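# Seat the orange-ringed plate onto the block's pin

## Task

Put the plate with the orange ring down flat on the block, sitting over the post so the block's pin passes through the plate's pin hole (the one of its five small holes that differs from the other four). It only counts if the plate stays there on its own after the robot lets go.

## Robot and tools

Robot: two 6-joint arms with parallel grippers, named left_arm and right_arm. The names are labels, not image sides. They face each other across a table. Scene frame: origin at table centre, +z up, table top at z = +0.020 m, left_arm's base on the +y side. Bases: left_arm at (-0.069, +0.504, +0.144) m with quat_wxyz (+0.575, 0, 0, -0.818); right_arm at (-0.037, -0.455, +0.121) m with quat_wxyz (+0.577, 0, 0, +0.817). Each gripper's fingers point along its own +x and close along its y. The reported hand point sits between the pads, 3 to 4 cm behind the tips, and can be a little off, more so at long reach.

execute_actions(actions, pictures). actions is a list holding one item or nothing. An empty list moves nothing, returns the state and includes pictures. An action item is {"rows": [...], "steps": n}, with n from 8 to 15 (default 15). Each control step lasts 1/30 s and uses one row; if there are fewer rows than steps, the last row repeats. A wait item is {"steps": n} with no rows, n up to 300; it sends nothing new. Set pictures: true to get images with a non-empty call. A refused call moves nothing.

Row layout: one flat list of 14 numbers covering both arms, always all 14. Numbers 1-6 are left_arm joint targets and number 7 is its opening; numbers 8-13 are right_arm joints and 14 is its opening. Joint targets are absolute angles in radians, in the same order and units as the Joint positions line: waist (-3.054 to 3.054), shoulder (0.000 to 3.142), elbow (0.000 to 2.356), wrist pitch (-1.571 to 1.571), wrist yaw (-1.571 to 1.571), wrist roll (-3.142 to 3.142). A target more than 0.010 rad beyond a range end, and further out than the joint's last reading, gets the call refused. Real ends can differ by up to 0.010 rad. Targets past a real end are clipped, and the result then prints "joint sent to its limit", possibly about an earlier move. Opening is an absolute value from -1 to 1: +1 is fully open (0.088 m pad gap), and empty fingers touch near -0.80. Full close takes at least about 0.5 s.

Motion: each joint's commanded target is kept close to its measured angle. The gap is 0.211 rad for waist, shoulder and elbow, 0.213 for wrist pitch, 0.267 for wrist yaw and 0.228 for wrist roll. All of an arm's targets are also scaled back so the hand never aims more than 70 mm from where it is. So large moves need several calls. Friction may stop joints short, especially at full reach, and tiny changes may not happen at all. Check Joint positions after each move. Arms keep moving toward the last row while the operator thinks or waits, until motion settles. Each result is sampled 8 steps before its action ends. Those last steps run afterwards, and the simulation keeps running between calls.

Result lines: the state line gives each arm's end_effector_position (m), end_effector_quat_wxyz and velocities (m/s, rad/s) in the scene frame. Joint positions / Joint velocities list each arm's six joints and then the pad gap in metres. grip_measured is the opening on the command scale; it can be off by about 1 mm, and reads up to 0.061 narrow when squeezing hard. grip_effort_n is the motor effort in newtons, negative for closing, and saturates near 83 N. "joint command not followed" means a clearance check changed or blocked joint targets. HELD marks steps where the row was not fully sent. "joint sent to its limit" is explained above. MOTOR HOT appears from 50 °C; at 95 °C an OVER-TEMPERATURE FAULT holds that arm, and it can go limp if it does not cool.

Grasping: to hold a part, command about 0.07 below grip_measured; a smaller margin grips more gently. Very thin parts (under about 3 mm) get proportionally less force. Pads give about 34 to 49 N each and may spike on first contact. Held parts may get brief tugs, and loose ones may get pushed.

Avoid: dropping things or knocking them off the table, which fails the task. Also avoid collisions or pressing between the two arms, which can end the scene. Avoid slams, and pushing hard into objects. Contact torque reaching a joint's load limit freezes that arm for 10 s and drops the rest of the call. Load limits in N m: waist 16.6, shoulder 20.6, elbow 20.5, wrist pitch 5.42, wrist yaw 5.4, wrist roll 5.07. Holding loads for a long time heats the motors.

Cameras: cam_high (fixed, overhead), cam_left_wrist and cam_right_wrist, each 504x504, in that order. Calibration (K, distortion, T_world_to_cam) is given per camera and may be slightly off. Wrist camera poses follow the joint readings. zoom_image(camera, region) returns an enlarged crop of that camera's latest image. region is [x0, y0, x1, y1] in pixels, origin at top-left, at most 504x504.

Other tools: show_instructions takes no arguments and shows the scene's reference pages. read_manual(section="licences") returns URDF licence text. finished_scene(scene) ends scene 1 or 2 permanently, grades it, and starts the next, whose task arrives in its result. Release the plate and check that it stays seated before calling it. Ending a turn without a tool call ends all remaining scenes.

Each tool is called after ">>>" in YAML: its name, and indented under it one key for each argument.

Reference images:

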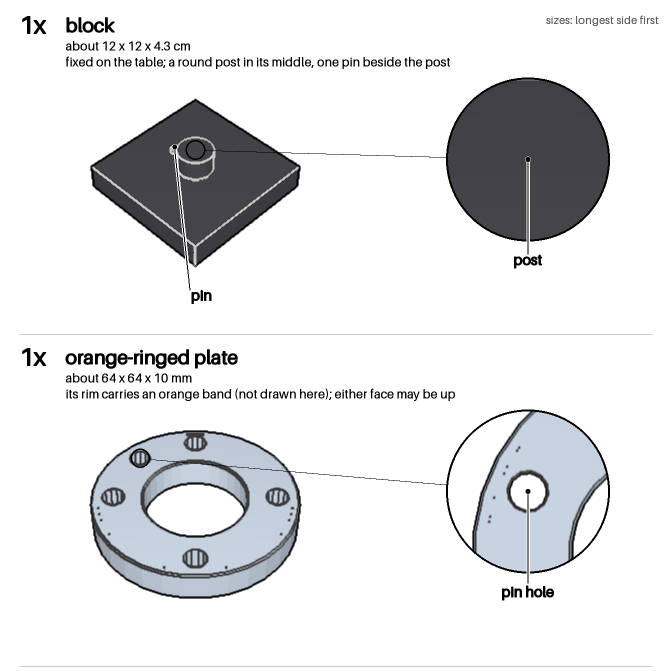

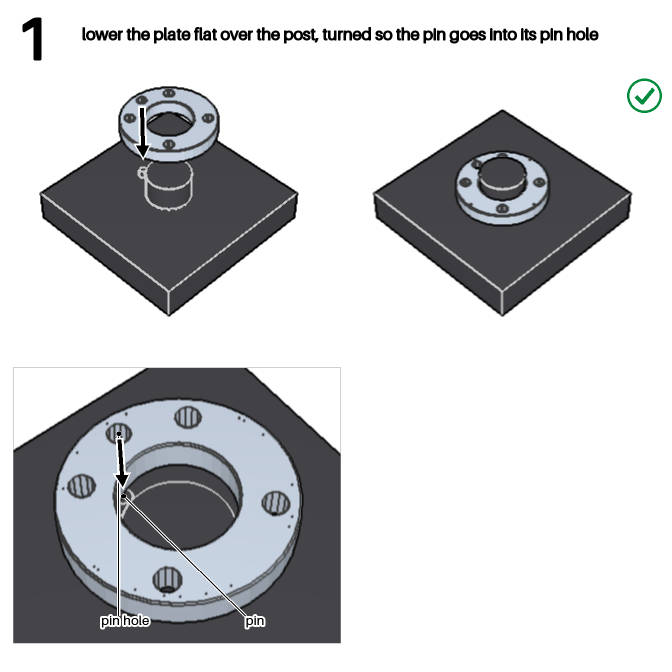

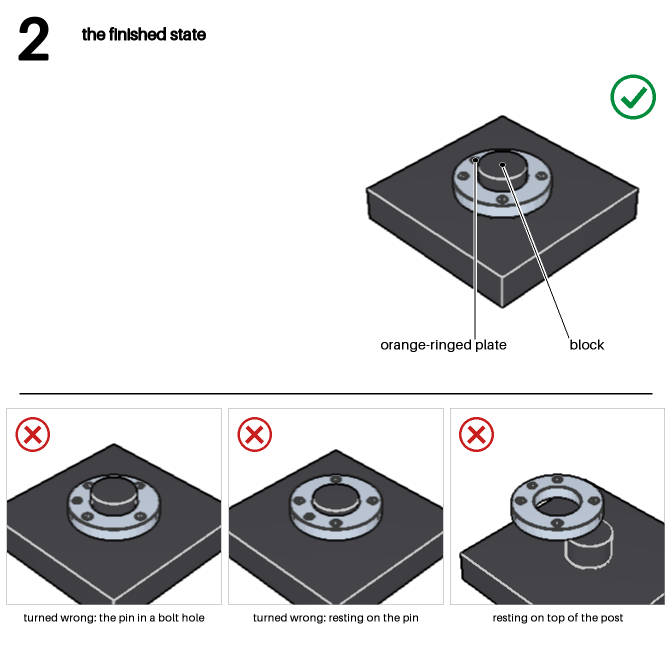

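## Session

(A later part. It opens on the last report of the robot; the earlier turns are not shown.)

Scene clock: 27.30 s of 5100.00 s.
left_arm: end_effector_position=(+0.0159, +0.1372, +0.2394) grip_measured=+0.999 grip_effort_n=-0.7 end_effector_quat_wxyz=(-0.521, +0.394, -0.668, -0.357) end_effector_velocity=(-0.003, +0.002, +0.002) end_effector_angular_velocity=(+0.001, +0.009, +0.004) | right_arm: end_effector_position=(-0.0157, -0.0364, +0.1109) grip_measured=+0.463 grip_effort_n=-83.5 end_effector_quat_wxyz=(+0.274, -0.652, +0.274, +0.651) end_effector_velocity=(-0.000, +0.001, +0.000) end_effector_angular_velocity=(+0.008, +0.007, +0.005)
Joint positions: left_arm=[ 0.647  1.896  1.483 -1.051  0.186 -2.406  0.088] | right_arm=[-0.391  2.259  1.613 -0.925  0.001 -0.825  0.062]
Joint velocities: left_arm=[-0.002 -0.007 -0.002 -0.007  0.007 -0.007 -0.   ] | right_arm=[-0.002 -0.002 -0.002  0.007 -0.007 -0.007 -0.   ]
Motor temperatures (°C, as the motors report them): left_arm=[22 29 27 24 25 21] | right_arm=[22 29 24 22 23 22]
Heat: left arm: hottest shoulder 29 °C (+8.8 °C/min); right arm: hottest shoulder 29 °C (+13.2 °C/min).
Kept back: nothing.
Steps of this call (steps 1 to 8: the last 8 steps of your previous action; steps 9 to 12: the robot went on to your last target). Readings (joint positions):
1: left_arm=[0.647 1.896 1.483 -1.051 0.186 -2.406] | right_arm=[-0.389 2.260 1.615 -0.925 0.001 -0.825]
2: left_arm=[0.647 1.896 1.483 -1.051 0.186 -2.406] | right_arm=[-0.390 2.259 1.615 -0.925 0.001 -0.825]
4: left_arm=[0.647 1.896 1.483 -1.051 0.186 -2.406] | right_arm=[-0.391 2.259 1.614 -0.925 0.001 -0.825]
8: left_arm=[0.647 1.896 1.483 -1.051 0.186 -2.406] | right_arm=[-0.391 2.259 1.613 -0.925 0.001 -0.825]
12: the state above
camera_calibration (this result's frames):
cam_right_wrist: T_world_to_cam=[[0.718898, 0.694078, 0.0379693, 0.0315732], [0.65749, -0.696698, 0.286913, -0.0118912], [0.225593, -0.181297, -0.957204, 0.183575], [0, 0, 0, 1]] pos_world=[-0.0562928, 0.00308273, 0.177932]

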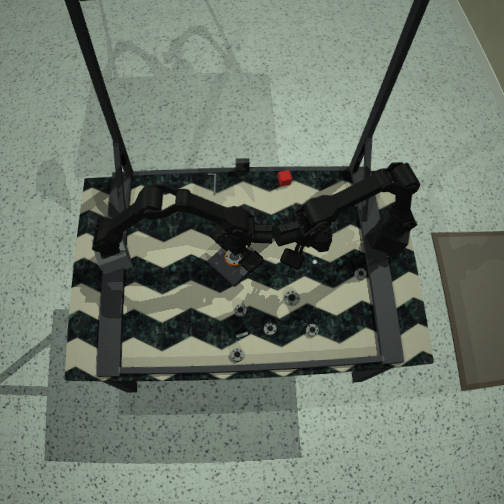

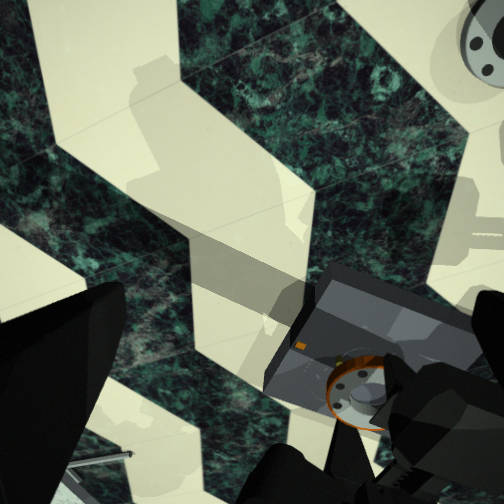

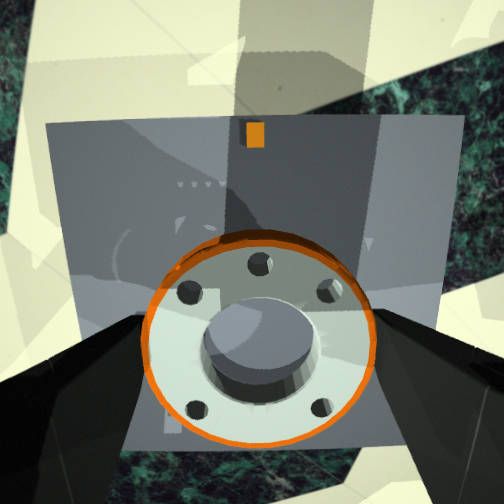

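>>> execute_actions:
  actions:
    - {"rows": [ [0.647,1.896,1.483,-1.051,0.186,-2.406,1, -0.391,2.274,1.599,-0.923,0,-0.825,0.40], [0.647,1.896,1.483,-1.051,0.186,-2.406,1, -0.391,2.275,1.598,-0.921,0,-0.825,0.40], [0.647,1.896,1.483,-1.051,0.186,-2.406,1, -0.391,2.276,1.597,-0.919,0,-0.825,0.40], [0.647,1.896,1.483,-1.051,0.186,-2.406,1, -0.391,2.277,1.596,-0.917,0,-0.825,0.40], [0.647,1.896,1.483,-1.051,0.186,-2.406,1, -0.391,2.278,1.595,-0.915,0,-0.825,0.40], [0.647,1.896,1.483,-1.051,0.186,-2.406,1, -0.391,2.279,1.594,-0.913,0,-0.825,0.40], [0.647,1.896,1.483,-1.051,0.186,-2.406,1, -0.391,2.280,1.593,-0.911,0,-0.825,0.40], [0.647,1.896,1.483,-1.051,0.186,-2.406,1, -0.391,2.280,1.593,-0.909,0,-0.825,0.40], [0.647,1.896,1.483,-1.051,0.186,-2.406,1, -0.391,2.280,1.593,-0.907,0,-0.825,0.40]], "steps": 15}

>>> execute_actions:
  actions:
    - {"steps": 10}
  pictures: true

>>> zoom_image:
  camera: "cam_right_wrist"
  region: [180, 200, 340, 420]

Scene clock: 28.33 s of 5100.00 s.
left_arm: end_effector_position=(+0.0159, +0.1372, +0.2394) grip_measured=+0.999 grip_effort_n=-0.7 end_effector_quat_wxyz=(-0.521, +0.394, -0.668, -0.357) end_effector_velocity=(+0.002, -0.000, +0.002) end_effector_angular_velocity=(-0.008, -0.009, +0.010) | right_arm: end_effector_position=(-0.0157, -0.0362, +0.1099) grip_measured=+0.463 grip_effort_n=-83.5 end_effector_quat_wxyz=(+0.275, -0.652, +0.273, +0.652) end_effector_velocity=(-0.003, -0.009, -0.004) end_effector_angular_velocity=(-0.036, +0.009, +0.024)
Joint positions: left_arm=[ 0.647  1.896  1.483 -1.051  0.186 -2.406  0.088] | right_arm=[-0.391  2.259  1.61  -0.92   0.001 -0.825  0.062]
Joint velocities: left_arm=[ 0.002 -0.007 -0.002  0.007 -0.007 -0.007 -0.   ] | right_arm=[ 0.002  0.002 -0.012 -0.022 -0.007 -0.022 -0.   ]
Motor temperatures (°C, as the motors report them): left_arm=[22 29 27 24 25 21] | right_arm=[22 30 24 22 23 22]
Heat: left arm: hottest shoulder 29 °C (+8.5 °C/min); right arm: hottest shoulder 30 °C (+14.8 °C/min).
Steps of this call (steps 1 to 15: the robot went on to your last target; steps 16 to 24: nothing new was sent; steps 25 to 31: the first 7 steps of this action). Readings (joint positions):
25: left_arm=[0.647 1.896 1.483 -1.051 0.186 -2.406] | right_arm=[-0.391 2.259 1.613 -0.925 0.001 -0.825]
26: left_arm=[0.647 1.896 1.483 -1.051 0.186 -2.406] | right_arm=[-0.391 2.259 1.612 -0.925 0.001 -0.825]
28: left_arm=[0.647 1.896 1.483 -1.051 0.186 -2.406] | right_arm=[-0.391 2.259 1.612 -0.925 0.001 -0.825]
31: the state above

Scene clock: 28.67 s of 5100.00 s.
left_arm: end_effector_position=(+0.0159, +0.1372, +0.2394) grip_measured=+0.999 grip_effort_n=-0.7 end_effector_quat_wxyz=(-0.521, +0.394, -0.668, -0.357) end_effector_velocity=(-0.001, +0.005, -0.000) end_effector_angular_velocity=(+0.024, +0.001, +0.005) | right_arm: end_effector_position=(-0.0157, -0.0363, +0.1094) grip_measured=+0.463 grip_effort_n=-83.5 end_effector_quat_wxyz=(+0.275, -0.652, +0.273, +0.652) end_effector_velocity=(-0.002, -0.002, +0.000) end_effector_angular_velocity=(-0.007, +0.008, +0.024)
Joint positions: left_arm=[ 0.647  1.896  1.483 -1.051  0.186 -2.406  0.088] | right_arm=[-0.391  2.259  1.608 -0.917  0.001 -0.825  0.062]
Joint velocities: left_arm=[-0.002 -0.002 -0.002 -0.022 -0.007 -0.007 -0.   ] | right_arm=[ 0.002 -0.002 -0.002 -0.007 -0.007 -0.022 -0.   ]
Motor temperatures (°C, as the motors report them): left_arm=[22 29 27 24 25 21] | right_arm=[22 30 24 22 23 22]
Heat: left arm: hottest shoulder 29 °C (+8.4 °C/min); right arm: hottest shoulder 30 °C (+14.7 °C/min).
Kept back: nothing.
Steps of this call (steps 1 to 8: the last 8 steps of your previous action; steps 9 to 10: the robot went on to your last target). Readings (joint positions):
1: left_arm=[0.647 1.896 1.483 -1.051 0.186 -2.406] | right_arm=[-0.391 2.259 1.609 -0.919 0.001 -0.825]
2: left_arm=[0.647 1.896 1.483 -1.051 0.186 -2.406] | right_arm=[-0.391 2.259 1.609 -0.919 0.001 -0.825]
4: left_arm=[0.647 1.896 1.483 -1.051 0.186 -2.406] | right_arm=[-0.391 2.259 1.608 -0.917 0.001 -0.825]
8: left_arm=[0.647 1.896 1.483 -1.051 0.186 -2.406] | right_arm=[-0.391 2.259 1.608 -0.917 0.001 -0.825]
10: the state above
camera_calibration (this result's frames):
cam_right_wrist: T_world_to_cam=[[0.718893, 0.693974, 0.0399157, 0.0313227], [0.657452, -0.69746, 0.285141, -0.0111998], [0.22572, -0.178743, -0.957654, 0.182266], [0, 0, 0, 1]] pos_world=[-0.0562954, 0.00303031, 0.176491]

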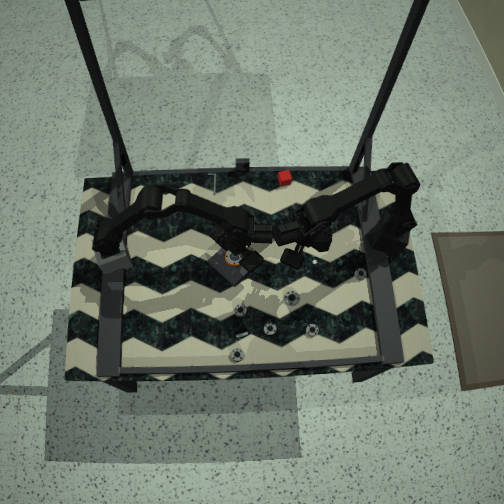

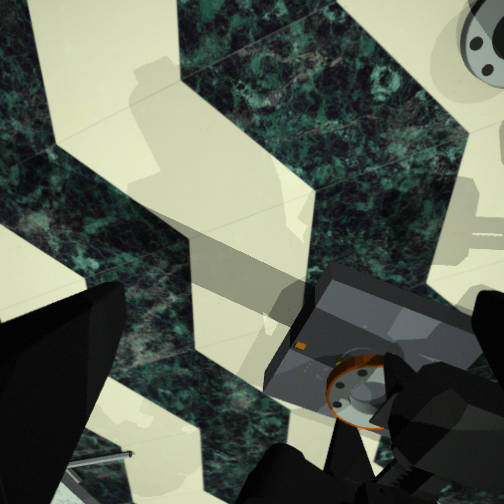

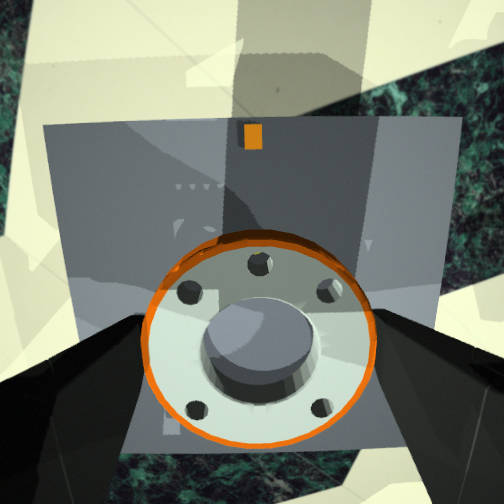

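Region (180, 200, 340, 420) of cam_right_wrist's 504x504 image, scaled by 2.291, with more detail than that image has; it fills the left 367 columns of this view, and the rest is white.

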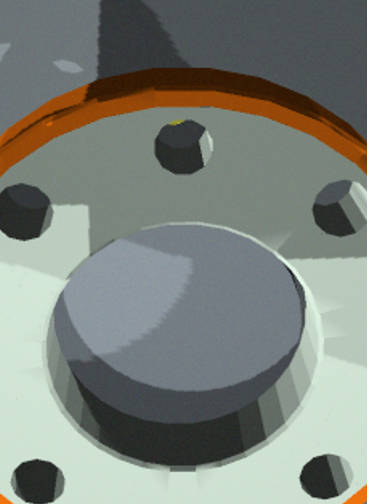

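>>> execute_actions:
  actions:
    - {"rows": [ [0.647,1.896,1.483,-1.051,0.186,-2.406,1, -0.394,2.280,1.593,-0.917,0,-0.825,0.40], [0.647,1.896,1.483,-1.051,0.186,-2.406,1, -0.394,2.280,1.593,-0.919,0,-0.825,0.40], [0.647,1.896,1.483,-1.051,0.186,-2.406,1, -0.394,2.280,1.593,-0.920,0,-0.825,0.40], [0.647,1.896,1.483,-1.051,0.186,-2.406,1, -0.394,2.280,1.593,-0.921,0,-0.825,0.40], [0.647,1.896,1.483,-1.051,0.186,-2.406,1, -0.394,2.280,1.593,-0.922,0,-0.825,0.40]], "steps": 15}

>>> execute_actions:
  actions:
    - {"steps": 10}
  pictures: true

>>> zoom_image:
  camera: "cam_right_wrist"
  region: [180, 200, 340, 420]

Scene clock: 29.43 s of 5100.00 s.
left_arm: end_effector_position=(+0.0159, +0.1372, +0.2394) grip_measured=+0.999 grip_effort_n=-0.7 end_effector_quat_wxyz=(-0.521, +0.394, -0.668, -0.357) end_effector_velocity=(-0.001, +0.002, +0.000) end_effector_angular_velocity=(+0.006, +0.010, +0.009) | right_arm: end_effector_position=(-0.0157, -0.0365, +0.1094) grip_measured=+0.463 grip_effort_n=-83.5 end_effector_quat_wxyz=(+0.275, -0.652, +0.273, +0.652) end_effector_velocity=(-0.002, -0.002, +0.000) end_effector_angular_velocity=(-0.006, +0.022, +0.005)
Joint positions: left_arm=[ 0.647  1.896  1.483 -1.051  0.186 -2.406  0.088] | right_arm=[-0.391  2.259  1.608 -0.918  0.001 -0.825  0.062]
Joint velocities: left_arm=[ 0.002 -0.002 -0.002 -0.007  0.007 -0.007 -0.   ] | right_arm=[-0.002 -0.002 -0.002 -0.007 -0.022 -0.007 -0.   ]
Motor temperatures (°C, as the motors report them): left_arm=[22 29 27 24 25 21] | right_arm=[22 30 24 22 23 22]
Heat: left arm: hottest shoulder 29 °C (+8.2 °C/min); right arm: hottest shoulder 30 °C (+14.3 °C/min).
Steps of this call (steps 1 to 15: the robot went on to your last target; step 16: nothing new was sent; steps 17 to 23: the first 7 steps of this action). Readings (joint positions):
17: left_arm=[0.647 1.896 1.483 -1.051 0.186 -2.406] | right_arm=[-0.391 2.259 1.608 -0.917 0.001 -0.825]
18: left_arm=[0.647 1.896 1.483 -1.051 0.186 -2.406] | right_arm=[-0.391 2.259 1.608 -0.917 0.001 -0.825]
20: left_arm=[0.647 1.896 1.483 -1.051 0.186 -2.406] | right_arm=[-0.391 2.259 1.608 -0.917 0.001 -0.825]
23: the state above

Scene clock: 29.77 s of 5100.00 s.
left_arm: end_effector_position=(+0.0159, +0.1372, +0.2394) grip_measured=+0.999 grip_effort_n=-0.7 end_effector_quat_wxyz=(-0.521, +0.394, -0.668, -0.357) end_effector_velocity=(-0.001, +0.002, -0.000) end_effector_angular_velocity=(+0.010, -0.004, +0.005) | right_arm: end_effector_position=(-0.0157, -0.0365, +0.1094) grip_measured=+0.463 grip_effort_n=-83.5 end_effector_quat_wxyz=(+0.275, -0.652, +0.273, +0.652) end_effector_velocity=(-0.000, -0.007, -0.001) end_effector_angular_velocity=(-0.026, +0.009, -0.010)
Joint positions: left_arm=[ 0.647  1.896  1.483 -1.051  0.186 -2.406  0.088] | right_arm=[-0.391  2.259  1.608 -0.918  0.001 -0.825  0.062]
Joint velocities: left_arm=[-0.002 -0.002 -0.002 -0.007 -0.007 -0.007 -0.   ] | right_arm=[-0.002 -0.002 -0.007 -0.022 -0.007  0.007 -0.   ]
Motor temperatures (°C, as the motors report them): left_arm=[22 29 27 24 25 21] | right_arm=[22 30 24 22 23 22]
Heat: left arm: hottest shoulder 29 °C (+8.1 °C/min); right arm: hottest shoulder 30 °C (+14.1 °C/min).
Kept back: nothing.
Steps of this call (steps 1 to 8: the last 8 steps of your previous action; steps 9 to 10: the robot went on to your last target). Readings (joint positions):
1: left_arm=[0.647 1.896 1.483 -1.051 0.186 -2.406] | right_arm=[-0.391 2.259 1.608 -0.918 0.001 -0.825]
2: left_arm=[0.647 1.896 1.483 -1.051 0.186 -2.406] | right_arm=[-0.391 2.259 1.608 -0.918 0.001 -0.825]
4: left_arm=[0.647 1.896 1.483 -1.051 0.186 -2.406] | right_arm=[-0.391 2.259 1.608 -0.918 0.001 -0.825]
8: left_arm=[0.647 1.896 1.483 -1.051 0.186 -2.406] | right_arm=[-0.391 2.259 1.608 -0.918 0.001 -0.825]
10: the state above
camera_calibration (this result's frames):
cam_right_wrist: T_world_to_cam=[[0.718895, 0.694019, 0.0390815, 0.0315976], [0.657469, -0.697134, 0.285901, -0.0114363], [0.225666, -0.179838, -0.957462, 0.182162], [0, 0, 0, 1]] pos_world=[-0.056304, 0.0028576, 0.176448]

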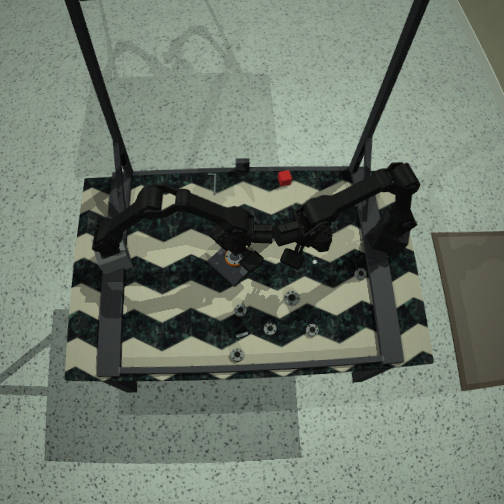

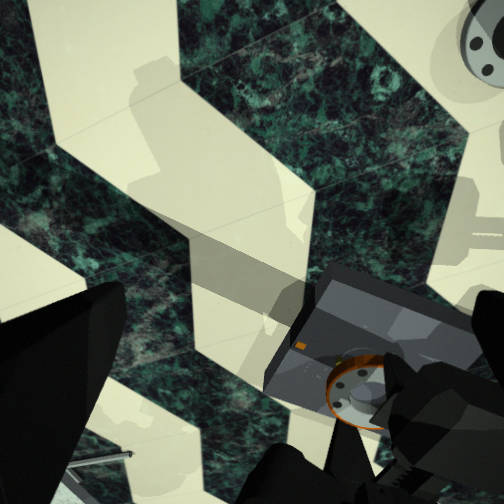

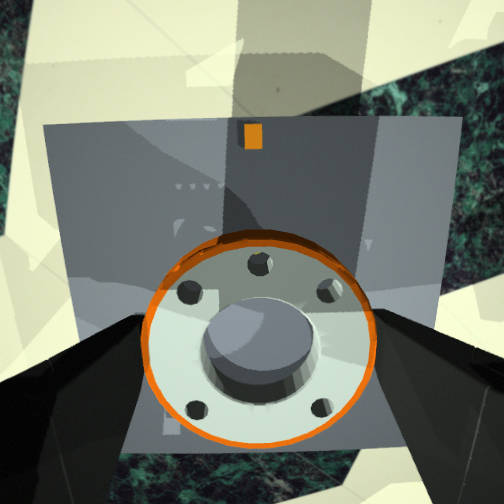

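Region (180, 200, 340, 420) of cam_right_wrist's 504x504 image, scaled by 2.291, with more detail than that image has; it fills the left 367 columns of this view, and the rest is white.

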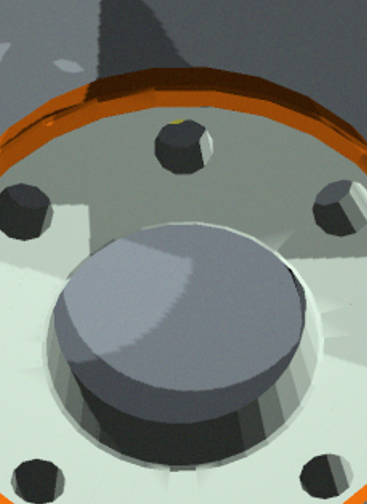

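>>> execute_actions:
  actions:
    - {"rows": [ [0.647,1.896,1.483,-1.051,0.186,-2.406,1, -0.396,2.277,1.595,-0.924,0,-0.825,0.40], [0.647,1.896,1.483,-1.051,0.186,-2.406,1, -0.396,2.277,1.595,-0.925,0,-0.825,0.40], [0.647,1.896,1.483,-1.051,0.186,-2.406,1, -0.396,2.277,1.595,-0.926,0,-0.825,0.40], [0.647,1.896,1.483,-1.051,0.186,-2.406,1, -0.396,2.277,1.595,-0.927,0,-0.825,0.40]], "steps": 12}

>>> execute_actions:
  actions:
    - {"steps": 10}
  pictures: true

>>> zoom_image:
  camera: "cam_right_wrist"
  region: [180, 200, 340, 420]

Scene clock: 30.33 s of 5100.00 s.
left_arm: end_effector_position=(+0.0159, +0.1372, +0.2394) grip_measured=+0.999 grip_effort_n=-0.7 end_effector_quat_wxyz=(-0.521, +0.394, -0.668, -0.357) end_effector_velocity=(+0.002, +0.003, -0.001) end_effector_angular_velocity=(+0.012, -0.020, -0.007) | right_arm: end_effector_position=(-0.0151, -0.0372, +0.1094) grip_measured=+0.463 grip_effort_n=-83.5 end_effector_quat_wxyz=(+0.274, -0.652, +0.275, +0.651) end_effector_velocity=(+0.003, -0.015, +0.000) end_effector_angular_velocity=(-0.065, +0.011, -0.005)
Joint positions: left_arm=[ 0.647  1.896  1.483 -1.051  0.186 -2.406  0.088] | right_arm=[-0.392  2.259  1.608 -0.921  0.001 -0.825  0.062]
Joint velocities: left_arm=[-0.002 -0.002 -0.002 -0.007 -0.022  0.007 -0.   ] | right_arm=[-0.012 -0.002 -0.002 -0.066 -0.007 -0.007  0.   ]
Motor temperatures (°C, as the motors report them): left_arm=[22 29 27 24 25 21] | right_arm=[22 30 24 22 23 22]
Heat: left arm: hottest shoulder 29 °C (+7.9 °C/min); right arm: hottest shoulder 30 °C (+13.8 °C/min).
Steps of this call (steps 1 to 13: the robot went on to your last target; steps 14 to 17: the first 4 steps of this action). Readings (joint positions):
14: left_arm=[0.647 1.896 1.483 -1.051 0.186 -2.406] | right_arm=[-0.391 2.259 1.608 -0.918 0.001 -0.825]
15: left_arm=[0.647 1.896 1.483 -1.051 0.186 -2.406] | right_arm=[-0.391 2.259 1.608 -0.919 0.001 -0.825]
17: the state above

Scene clock: 30.67 s of 5100.00 s.
left_arm: end_effector_position=(+0.0159, +0.1372, +0.2394) grip_measured=+0.999 grip_effort_n=-0.7 end_effector_quat_wxyz=(-0.521, +0.394, -0.668, -0.357) end_effector_velocity=(-0.002, +0.008, -0.003) end_effector_angular_velocity=(+0.034, +0.004, +0.005) | right_arm: end_effector_position=(-0.0149, -0.0376, +0.1085) grip_measured=+0.463 grip_effort_n=-83.5 end_effector_quat_wxyz=(+0.273, -0.652, +0.276, +0.651) end_effector_velocity=(-0.002, -0.001, -0.000) end_effector_angular_velocity=(-0.006, +0.022, -0.010)
Joint positions: left_arm=[ 0.647  1.896  1.483 -1.051  0.186 -2.406  0.088] | right_arm=[-0.393  2.262  1.608 -0.921  0.001 -0.825  0.062]
Joint velocities: left_arm=[-0.002 -0.002 -0.012 -0.022 -0.007 -0.007 -0.   ] | right_arm=[-0.002  0.002  0.002 -0.007 -0.022  0.007 -0.   ]
Motor temperatures (°C, as the motors report them): left_arm=[22 29 27 24 25 21] | right_arm=[22 30 24 22 23 22]
Heat: left arm: hottest shoulder 29 °C (+7.8 °C/min); right arm: hottest shoulder 30 °C (+13.7 °C/min).
Kept back: nothing.
Steps of this call (steps 1 to 8: the last 8 steps of your previous action; steps 9 to 10: the robot went on to your last target). Readings (joint positions):
1: left_arm=[0.647 1.896 1.483 -1.051 0.186 -2.406] | right_arm=[-0.393 2.260 1.608 -0.922 0.002 -0.825]
2: left_arm=[0.647 1.896 1.483 -1.051 0.186 -2.406] | right_arm=[-0.393 2.260 1.608 -0.922 0.001 -0.825]
4: left_arm=[0.647 1.896 1.483 -1.051 0.186 -2.406] | right_arm=[-0.393 2.262 1.608 -0.921 0.001 -0.825]
8: left_arm=[0.647 1.896 1.483 -1.051 0.186 -2.406] | right_arm=[-0.393 2.262 1.608 -0.921 0.001 -0.825]
10: the state above
camera_calibration (this result's frames):
cam_right_wrist: T_world_to_cam=[[0.720507, 0.692581, 0.0346495, 0.032209], [0.656066, -0.696999, 0.289429, -0.0128701], [0.224604, -0.185804, -0.956572, 0.180571], [0, 0, 0, 1]] pos_world=[-0.0553202, 0.002273, 0.175338]

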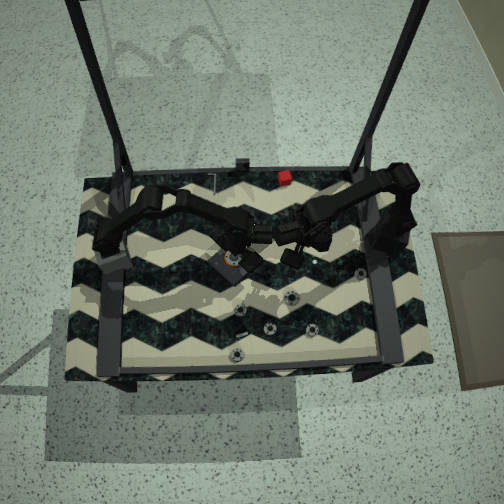

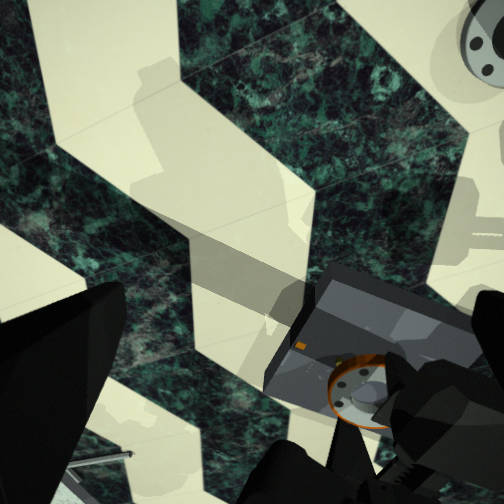

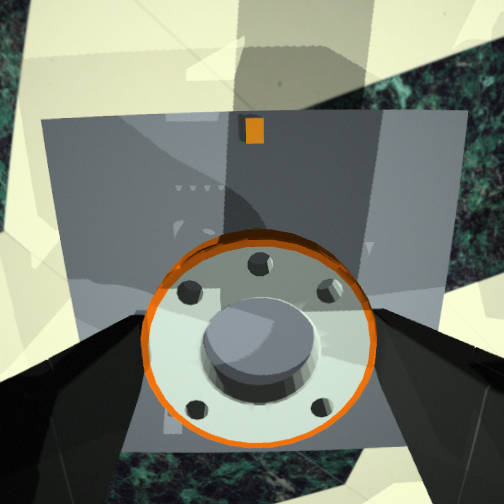

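Region (180, 200, 340, 420) of cam_right_wrist's 504x504 image, scaled by 2.291, with more detail than that image has; it fills the left 367 columns of this view, and the rest is white.

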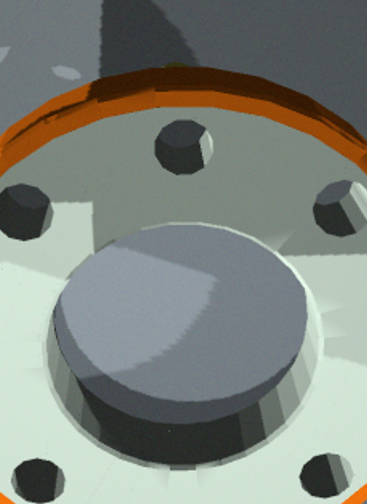

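>>> execute_actions:
  actions:
    - {"rows": [ [0.647,1.896,1.483,-1.051,0.186,-2.406,1, -0.393,2.278,1.593,-0.917,0,-0.825,0.40], [0.647,1.896,1.483,-1.051,0.186,-2.406,1, -0.393,2.279,1.592,-0.916,0,-0.825,0.40], [0.647,1.896,1.483,-1.051,0.186,-2.406,1, -0.393,2.280,1.591,-0.914,0,-0.825,0.40], [0.647,1.896,1.483,-1.051,0.186,-2.406,1, -0.393,2.281,1.590,-0.912,0,-0.825,0.40], [0.647,1.896,1.483,-1.051,0.186,-2.406,1, -0.393,2.282,1.589,-0.910,0,-0.825,0.40], [0.647,1.896,1.483,-1.051,0.186,-2.406,1, -0.393,2.283,1.588,-0.908,0,-0.825,0.40], [0.647,1.896,1.483,-1.051,0.186,-2.406,1, -0.393,2.284,1.587,-0.906,0,-0.825,0.40], [0.647,1.896,1.483,-1.051,0.186,-2.406,1, -0.393,2.285,1.586,-0.904,0,-0.825,0.40], [0.647,1.896,1.483,-1.051,0.186,-2.406,1, -0.393,2.285,1.586,-0.902,0,-0.825,0.40], [0.647,1.896,1.483,-1.051,0.186,-2.406,1, -0.393,2.285,1.586,-0.900,0,-0.825,0.40], [0.647,1.896,1.483,-1.051,0.186,-2.406,1, -0.393,2.285,1.586,-0.898,0,-0.825,0.40]], "steps": 15}

>>> execute_actions:
  actions:
    - {"steps": 10}
  pictures: true

>>> zoom_image:
  camera: "cam_right_wrist"
  region: [180, 200, 340, 420]

Scene clock: 31.67 s of 5100.00 s.
left_arm: end_effector_position=(+0.0159, +0.1372, +0.2394) grip_measured=+0.999 grip_effort_n=-0.7 end_effector_quat_wxyz=(-0.521, +0.394, -0.668, -0.357) end_effector_velocity=(+0.000, +0.008, +0.000) end_effector_angular_velocity=(+0.038, -0.010, +0.007) | right_arm: end_effector_position=(-0.0148, -0.0372, +0.1060) grip_measured=+0.463 grip_effort_n=-83.5 end_effector_quat_wxyz=(+0.274, -0.652, +0.276, +0.651) end_effector_velocity=(-0.003, -0.005, -0.016) end_effector_angular_velocity=(-0.026, +0.023, +0.005)
Joint positions: left_arm=[ 0.647  1.896  1.483 -1.051  0.186 -2.406  0.088] | right_arm=[-0.393  2.266  1.604 -0.912  0.001 -0.825  0.062]
Joint velocities: left_arm=[-0.002 -0.002  0.002 -0.037 -0.022 -0.007 -0.   ] | right_arm=[-0.002  0.027 -0.022  0.022 -0.022 -0.007 -0.   ]
Motor temperatures (°C, as the motors report them): left_arm=[22 29 27 24 25 21] | right_arm=[22 30 24 22 23 22]
Heat: left arm: hottest shoulder 29 °C (+7.6 °C/min); right arm: hottest shoulder 30 °C (+13.3 °C/min).
Steps of this call (steps 1 to 15: the robot went on to your last target; steps 16 to 23: nothing new was sent; steps 24 to 30: the first 7 steps of this action). Readings (joint positions):
24: left_arm=[0.647 1.896 1.483 -1.051 0.186 -2.406] | right_arm=[-0.393 2.262 1.608 -0.921 0.001 -0.825]
25: left_arm=[0.647 1.896 1.483 -1.051 0.186 -2.406] | right_arm=[-0.393 2.262 1.608 -0.921 0.001 -0.825]
27: left_arm=[0.647 1.896 1.483 -1.051 0.186 -2.406] | right_arm=[-0.393 2.262 1.607 -0.919 0.001 -0.825]
30: the state above

Scene clock: 32.00 s of 5100.00 s.
left_arm: end_effector_position=(+0.0159, +0.1372, +0.2394) grip_measured=+0.999 grip_effort_n=-0.7 end_effector_quat_wxyz=(-0.521, +0.394, -0.668, -0.357) end_effector_velocity=(-0.001, +0.003, -0.003) end_effector_angular_velocity=(+0.015, -0.005, -0.023) | right_arm: end_effector_position=(-0.0149, -0.0375, +0.1050) grip_measured=+0.463 grip_effort_n=-83.5 end_effector_quat_wxyz=(+0.274, -0.652, +0.276, +0.651) end_effector_velocity=(+0.002, +0.001, +0.000) end_effector_angular_velocity=(+0.007, -0.008, -0.010)
Joint positions: left_arm=[ 0.647  1.896  1.483 -1.051  0.186 -2.406  0.088] | right_arm=[-0.393  2.266  1.6   -0.908  0.001 -0.825  0.062]
Joint velocities: left_arm=[-0.002  0.002 -0.007 -0.007 -0.007  0.022 -0.   ] | right_arm=[-0.002 -0.002 -0.002  0.007  0.007  0.007 -0.   ]
Motor temperatures (°C, as the motors report them): left_arm=[22 29 27 24 25 21] | right_arm=[22 30 24 22 23 22]
Heat: left arm: hottest shoulder 29 °C (+7.5 °C/min); right arm: hottest shoulder 30 °C (+13.1 °C/min).
Kept back: nothing.
Steps of this call (steps 1 to 8: the last 8 steps of your previous action; steps 9 to 10: the robot went on to your last target). Readings (joint positions):
1: left_arm=[0.647 1.896 1.483 -1.051 0.186 -2.406] | right_arm=[-0.393 2.266 1.603 -0.912 0.001 -0.825]
2: left_arm=[0.647 1.896 1.483 -1.051 0.186 -2.406] | right_arm=[-0.393 2.266 1.603 -0.911 0.001 -0.825]
4: left_arm=[0.647 1.896 1.483 -1.051 0.186 -2.406] | right_arm=[-0.393 2.266 1.601 -0.909 0.001 -0.825]
8: left_arm=[0.647 1.896 1.483 -1.051 0.186 -2.406] | right_arm=[-0.393 2.266 1.601 -0.908 0.001 -0.825]
10: the state above
camera_calibration (this result's frames):
cam_right_wrist: T_world_to_cam=[[0.720504, 0.692528, 0.035762, 0.0321772], [0.656043, -0.69744, 0.288419, -0.0117377], [0.22468, -0.184346, -0.956836, 0.177318], [0, 0, 0, 1]] pos_world=[-0.055323, 0.00221783, 0.171899]

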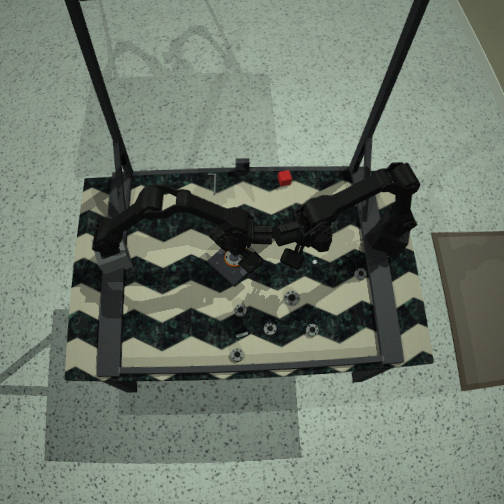

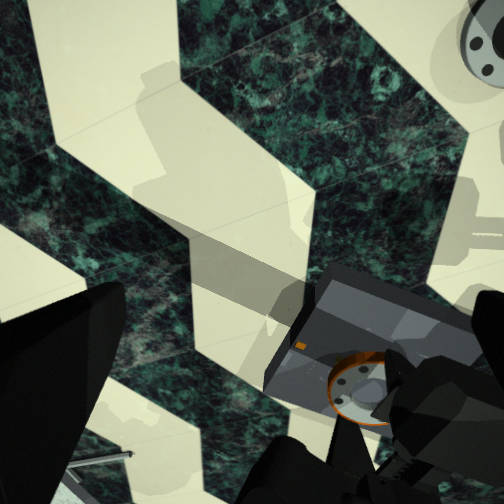

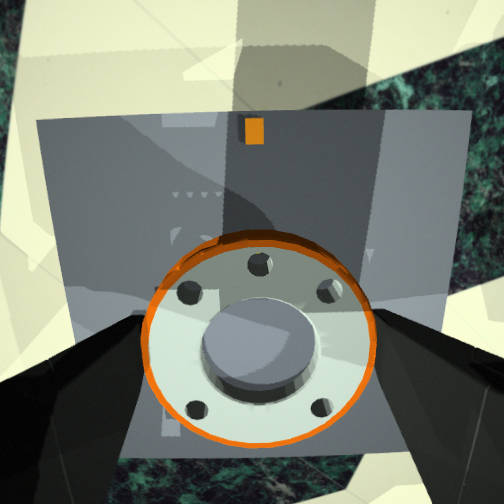

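Region (180, 200, 340, 420) of cam_right_wrist's 504x504 image, scaled by 2.291, with more detail than that image has; it fills the left 367 columns of this view, and the rest is white.

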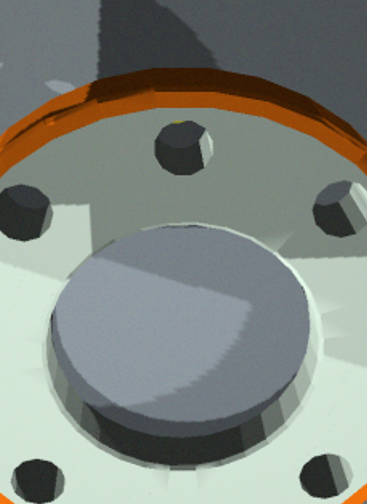

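>>> execute_actions:
  actions:
    - {"rows": [ [0.647,1.896,1.483,-1.051,0.186,-2.406,1, -0.393,2.284,1.586,-0.910,0,-0.842,0.40], [0.647,1.896,1.483,-1.051,0.186,-2.406,1, -0.393,2.285,1.586,-0.910,0,-0.842,0.40], [0.647,1.896,1.483,-1.051,0.186,-2.406,1, -0.393,2.286,1.585,-0.909,0,-0.842,0.40], [0.647,1.896,1.483,-1.051,0.186,-2.406,1, -0.393,2.287,1.584,-0.908,0,-0.842,0.40], [0.647,1.896,1.483,-1.051,0.186,-2.406,1, -0.393,2.288,1.583,-0.906,0,-0.842,0.40], [0.647,1.896,1.483,-1.051,0.186,-2.406,1, -0.393,2.289,1.582,-0.904,0,-0.842,0.40], [0.647,1.896,1.483,-1.051,0.186,-2.406,1, -0.393,2.290,1.582,-0.902,0,-0.842,0.40], [0.647,1.896,1.483,-1.051,0.186,-2.406,1, -0.393,2.290,1.582,-0.900,0,-0.842,0.40], [0.647,1.896,1.483,-1.051,0.186,-2.406,1, -0.393,2.290,1.582,-0.898,0,-0.842,0.40], [0.647,1.896,1.483,-1.051,0.186,-2.406,1, -0.393,2.290,1.582,-0.896,0,-0.842,0.40]], "steps": 15}

>>> execute_actions:
  actions:
    - {"steps": 10}
  pictures: true

>>> zoom_image:
  camera: "cam_right_wrist"
  region: [180, 200, 340, 420]

Scene clock: 33.10 s of 5100.00 s.
left_arm: end_effector_position=(+0.0159, +0.1372, +0.2394) grip_measured=+0.999 grip_effort_n=-0.7 end_effector_quat_wxyz=(-0.521, +0.394, -0.668, -0.357) end_effector_velocity=(+0.000, +0.000, -0.003) end_effector_angular_velocity=(+0.006, -0.005, +0.005) | right_arm: end_effector_position=(-0.0149, -0.0378, +0.1047) grip_measured=+0.463 grip_effort_n=-83.5 end_effector_quat_wxyz=(+0.270, -0.654, +0.273, +0.652) end_effector_velocity=(-0.000, -0.004, -0.003) end_effector_angular_velocity=(-0.017, +0.008, +0.005)
Joint positions: left_arm=[ 0.647  1.896  1.483 -1.051  0.186 -2.406  0.088] | right_arm=[-0.393  2.266  1.599 -0.907  0.001 -0.835  0.062]
Joint velocities: left_arm=[-0.002  0.002 -0.007  0.007 -0.007 -0.007 -0.   ] | right_arm=[-0.002  0.002 -0.007 -0.007 -0.007 -0.007  0.   ]
Motor temperatures (°C, as the motors report them): left_arm=[22 30 27 24 25 21] | right_arm=[22 30 24 22 23 22]
Heat: left arm: hottest shoulder 30 °C (+9.1 °C/min); right arm: hottest shoulder 30 °C (+12.7 °C/min).
Steps of this call (steps 1 to 15: the robot went on to your last target; steps 16 to 26: nothing new was sent; steps 27 to 33: the first 7 steps of this action). Readings (joint positions):
27: left_arm=[0.647 1.896 1.483 -1.051 0.186 -2.406] | right_arm=[-0.393 2.266 1.600 -0.907 0.001 -0.825]
28: left_arm=[0.647 1.896 1.483 -1.051 0.186 -2.406] | right_arm=[-0.393 2.266 1.600 -0.907 0.001 -0.828]
30: left_arm=[0.647 1.896 1.483 -1.051 0.186 -2.406] | right_arm=[-0.393 2.266 1.600 -0.907 0.001 -0.832]
33: the state above

Scene clock: 33.43 s of 5100.00 s.
left_arm: end_effector_position=(+0.0159, +0.1372, +0.2394) grip_measured=+0.999 grip_effort_n=-0.7 end_effector_quat_wxyz=(-0.521, +0.394, -0.668, -0.357) end_effector_velocity=(+0.003, +0.003, -0.000) end_effector_angular_velocity=(+0.010, -0.004, +0.015) | right_arm: end_effector_position=(-0.0149, -0.0378, +0.1042) grip_measured=+0.463 grip_effort_n=-83.5 end_effector_quat_wxyz=(+0.270, -0.654, +0.272, +0.653) end_effector_velocity=(+0.004, -0.005, +0.002) end_effector_angular_velocity=(-0.018, -0.021, -0.010)
Joint positions: left_arm=[ 0.647  1.896  1.483 -1.051  0.186 -2.406  0.088] | right_arm=[-0.393  2.267  1.598 -0.905  0.001 -0.837  0.062]
Joint velocities: left_arm=[ 0.007 -0.002 -0.002 -0.007 -0.007 -0.007 -0.   ] | right_arm=[-0.002 -0.007 -0.002 -0.022  0.022  0.007  0.   ]
Motor temperatures (°C, as the motors report them): left_arm=[22 30 27 24 25 21] | right_arm=[22 30 24 22 23 22]
Heat: left arm: hottest shoulder 30 °C (+9.0 °C/min); right arm: hottest shoulder 30 °C (+12.6 °C/min).
Kept back: nothing.
Steps of this call (steps 1 to 8: the last 8 steps of your previous action; steps 9 to 10: the robot went on to your last target). Readings (joint positions):
1: left_arm=[0.647 1.896 1.483 -1.051 0.186 -2.406] | right_arm=[-0.393 2.267 1.599 -0.907 0.001 -0.835]
2: left_arm=[0.647 1.896 1.483 -1.051 0.186 -2.406] | right_arm=[-0.393 2.267 1.599 -0.907 0.001 -0.836]
4: left_arm=[0.647 1.896 1.483 -1.051 0.186 -2.406] | right_arm=[-0.393 2.267 1.598 -0.906 0.001 -0.836]
8: left_arm=[0.647 1.896 1.483 -1.051 0.186 -2.406] | right_arm=[-0.393 2.267 1.598 -0.905 0.001 -0.837]
10: the state above
camera_calibration (this result's frames):
cam_right_wrist: T_world_to_cam=[[0.711732, 0.701557, 0.0354471, 0.0326853], [0.664787, -0.689013, 0.28865, -0.0113075], [0.226928, -0.181877, -0.956778, 0.176651], [0, 0, 0, 1]] pos_world=[-0.055833, 0.00140697, 0.171121]

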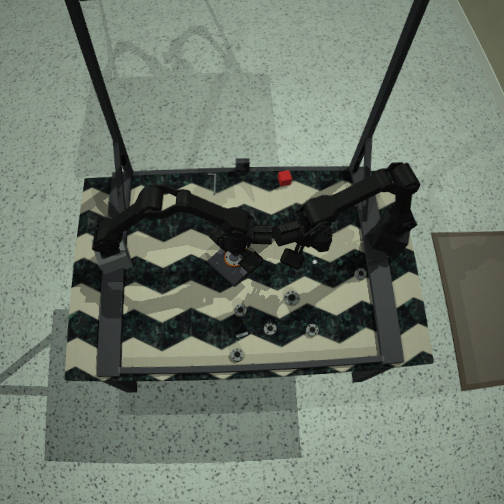

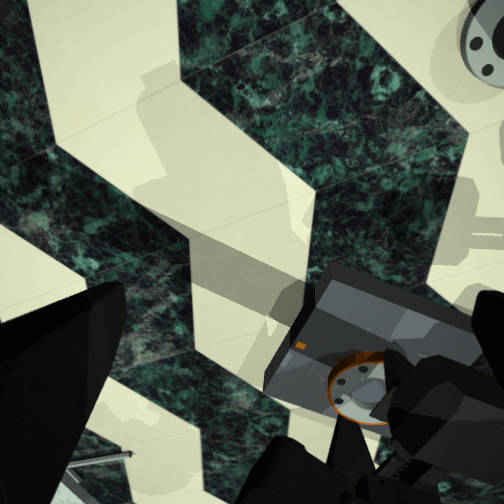

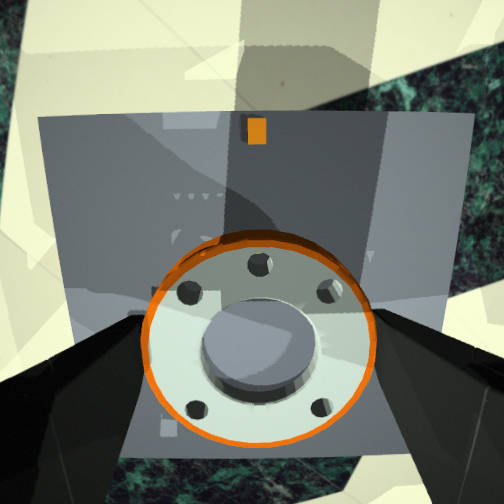

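Region (180, 200, 340, 420) of cam_right_wrist's 504x504 image, scaled by 2.291, with more detail than that image has; it fills the left 367 columns of this view, and the rest is white.

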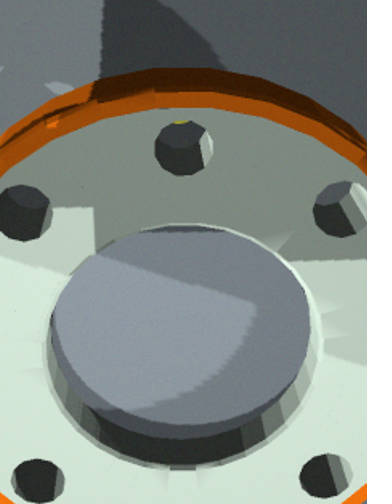

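>>> execute_actions:
  actions:
    - {"rows": [ [0.647,1.896,1.483,-1.051,0.186,-2.406,1, -0.393,2.288,1.583,-0.903,0,-0.837,0.45], [0.647,1.896,1.483,-1.051,0.186,-2.406,1, -0.393,2.288,1.583,-0.903,0,-0.837,0.46], [0.647,1.896,1.483,-1.051,0.186,-2.406,1, -0.393,2.288,1.583,-0.903,0,-0.837,0.47], [0.647,1.896,1.483,-1.051,0.186,-2.406,1, -0.393,2.288,1.583,-0.903,0,-0.837,0.48], [0.647,1.896,1.483,-1.051,0.186,-2.406,1, -0.393,2.288,1.583,-0.903,0,-0.837,0.49]], "steps": 12}

>>> execute_actions:
  actions:
    - {"steps": 10}
  pictures: true

>>> zoom_image:
  camera: "cam_right_wrist"
  region: [180, 200, 340, 420]

Scene clock: 36.37 s of 5100.00 s.
left_arm: end_effector_position=(+0.0159, +0.1372, +0.2394) grip_measured=+0.999 grip_effort_n=-0.7 end_effector_quat_wxyz=(-0.521, +0.394, -0.668, -0.357) end_effector_velocity=(+0.003, -0.001, +0.001) end_effector_angular_velocity=(-0.006, -0.026, -0.007) | right_arm: end_effector_position=(-0.0149, -0.0378, +0.1042) grip_measured=+0.467 grip_effort_n=-53.3 end_effector_quat_wxyz=(+0.270, -0.654, +0.272, +0.653) end_effector_velocity=(+0.004, -0.004, +0.002) end_effector_angular_velocity=(-0.017, -0.006, -0.015)
Joint positions: left_arm=[ 0.647  1.896  1.483 -1.051  0.186 -2.406  0.088] | right_arm=[-0.393  2.267  1.598 -0.905  0.001 -0.837  0.062]
Joint velocities: left_arm=[-0.002 -0.002  0.002  0.007 -0.022  0.007  0.   ] | right_arm=[-0.007 -0.002  0.002 -0.022  0.007  0.007  0.008]
Motor temperatures (°C, as the motors report them): left_arm=[22 30 28 24 25 21] | right_arm=[22 30 24 22 23 22]
Heat: left arm: hottest shoulder 30 °C (+8.2 °C/min); right arm: hottest shoulder 30 °C (+11.5 °C/min).
Steps of this call (steps 1 to 15: the robot went on to your last target; steps 16 to 84: nothing new was sent; steps 85 to 88: the first 4 steps of this action). Readings (joint positions):
85: left_arm=[0.647 1.896 1.483 -1.051 0.186 -2.406] | right_arm=[-0.393 2.267 1.598 -0.905 0.001 -0.837]
86: left_arm=[0.647 1.896 1.483 -1.051 0.186 -2.406] | right_arm=[-0.393 2.267 1.598 -0.905 0.001 -0.837]
88: the state above

Scene clock: 36.70 s of 5100.00 s.
left_arm: end_effector_position=(+0.0159, +0.1372, +0.2394) grip_measured=+0.999 grip_effort_n=-0.7 end_effector_quat_wxyz=(-0.521, +0.394, -0.668, -0.357) end_effector_velocity=(+0.001, +0.006, -0.001) end_effector_angular_velocity=(+0.029, -0.013, +0.007) | right_arm: end_effector_position=(-0.0149, -0.0378, +0.1042) grip_measured=+0.492 grip_effort_n=-15.6 end_effector_quat_wxyz=(+0.270, -0.654, +0.272, +0.653) end_effector_velocity=(-0.000, -0.003, -0.002) end_effector_angular_velocity=(-0.012, +0.008, +0.020)
Joint positions: left_arm=[ 0.647  1.896  1.483 -1.051  0.186 -2.406  0.088] | right_arm=[-0.393  2.267  1.598 -0.905  0.001 -0.837  0.063]
Joint velocities: left_arm=[-0.002 -0.002 -0.002 -0.022 -0.022 -0.007 -0.   ] | right_arm=[-0.002  0.002 -0.002 -0.007 -0.007 -0.022  0.   ]
Motor temperatures (°C, as the motors report them): left_arm=[22 30 28 24 25 21] | right_arm=[22 30 24 22 23 22]
Heat: left arm: hottest shoulder 30 °C (+8.2 °C/min); right arm: hottest shoulder 30 °C (+11.4 °C/min).
Kept back: nothing.
Steps of this call (steps 1 to 8: the last 8 steps of your previous action; steps 9 to 10: the robot went on to your last target). Readings (joint positions):
1: left_arm=[0.647 1.896 1.483 -1.051 0.186 -2.406] | right_arm=[-0.393 2.267 1.598 -0.905 0.001 -0.837]
2: left_arm=[0.647 1.896 1.483 -1.051 0.186 -2.406] | right_arm=[-0.393 2.267 1.598 -0.905 0.001 -0.837]
4: left_arm=[0.647 1.896 1.483 -1.051 0.186 -2.406] | right_arm=[-0.393 2.267 1.598 -0.905 0.001 -0.837]
8: left_arm=[0.647 1.896 1.483 -1.051 0.186 -2.406] | right_arm=[-0.393 2.267 1.598 -0.905 0.001 -0.837]
10: the state above
camera_calibration (this result's frames):
cam_right_wrist: T_world_to_cam=[[0.711731, 0.701543, 0.0357285, 0.0325941], [0.664781, -0.689123, 0.288401, -0.0112313], [0.226947, -0.181512, -0.956843, 0.176685], [0, 0, 0, 1]] pos_world=[-0.05583, 0.0014646, 0.171135]

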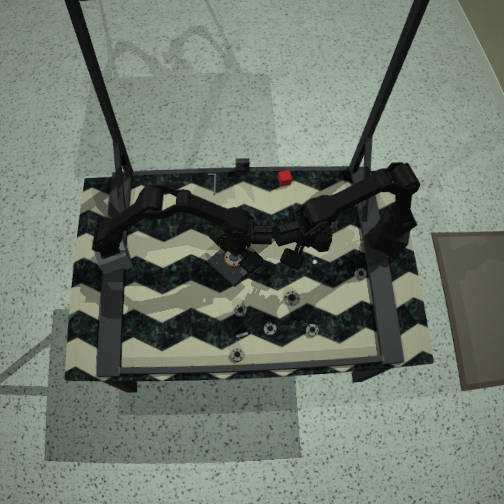

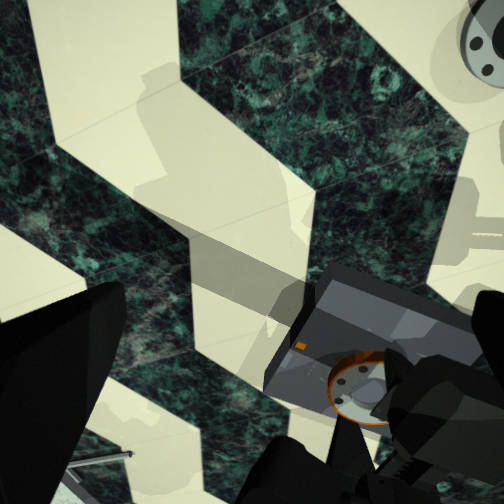

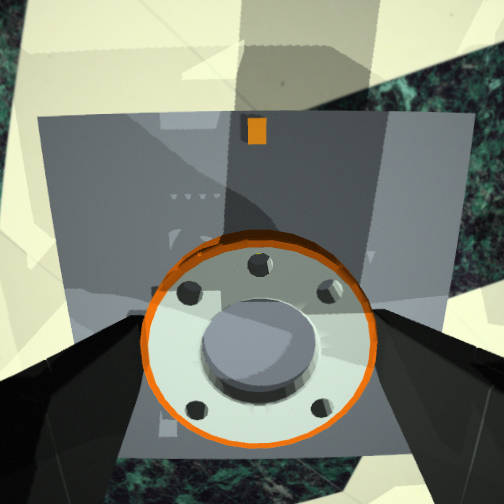

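Region (180, 200, 340, 420) of cam_right_wrist's 504x504 image, scaled by 2.291, with more detail than that image has; it fills the left 367 columns of this view, and the rest is white.

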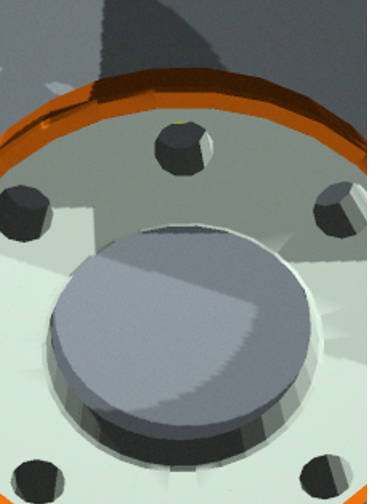

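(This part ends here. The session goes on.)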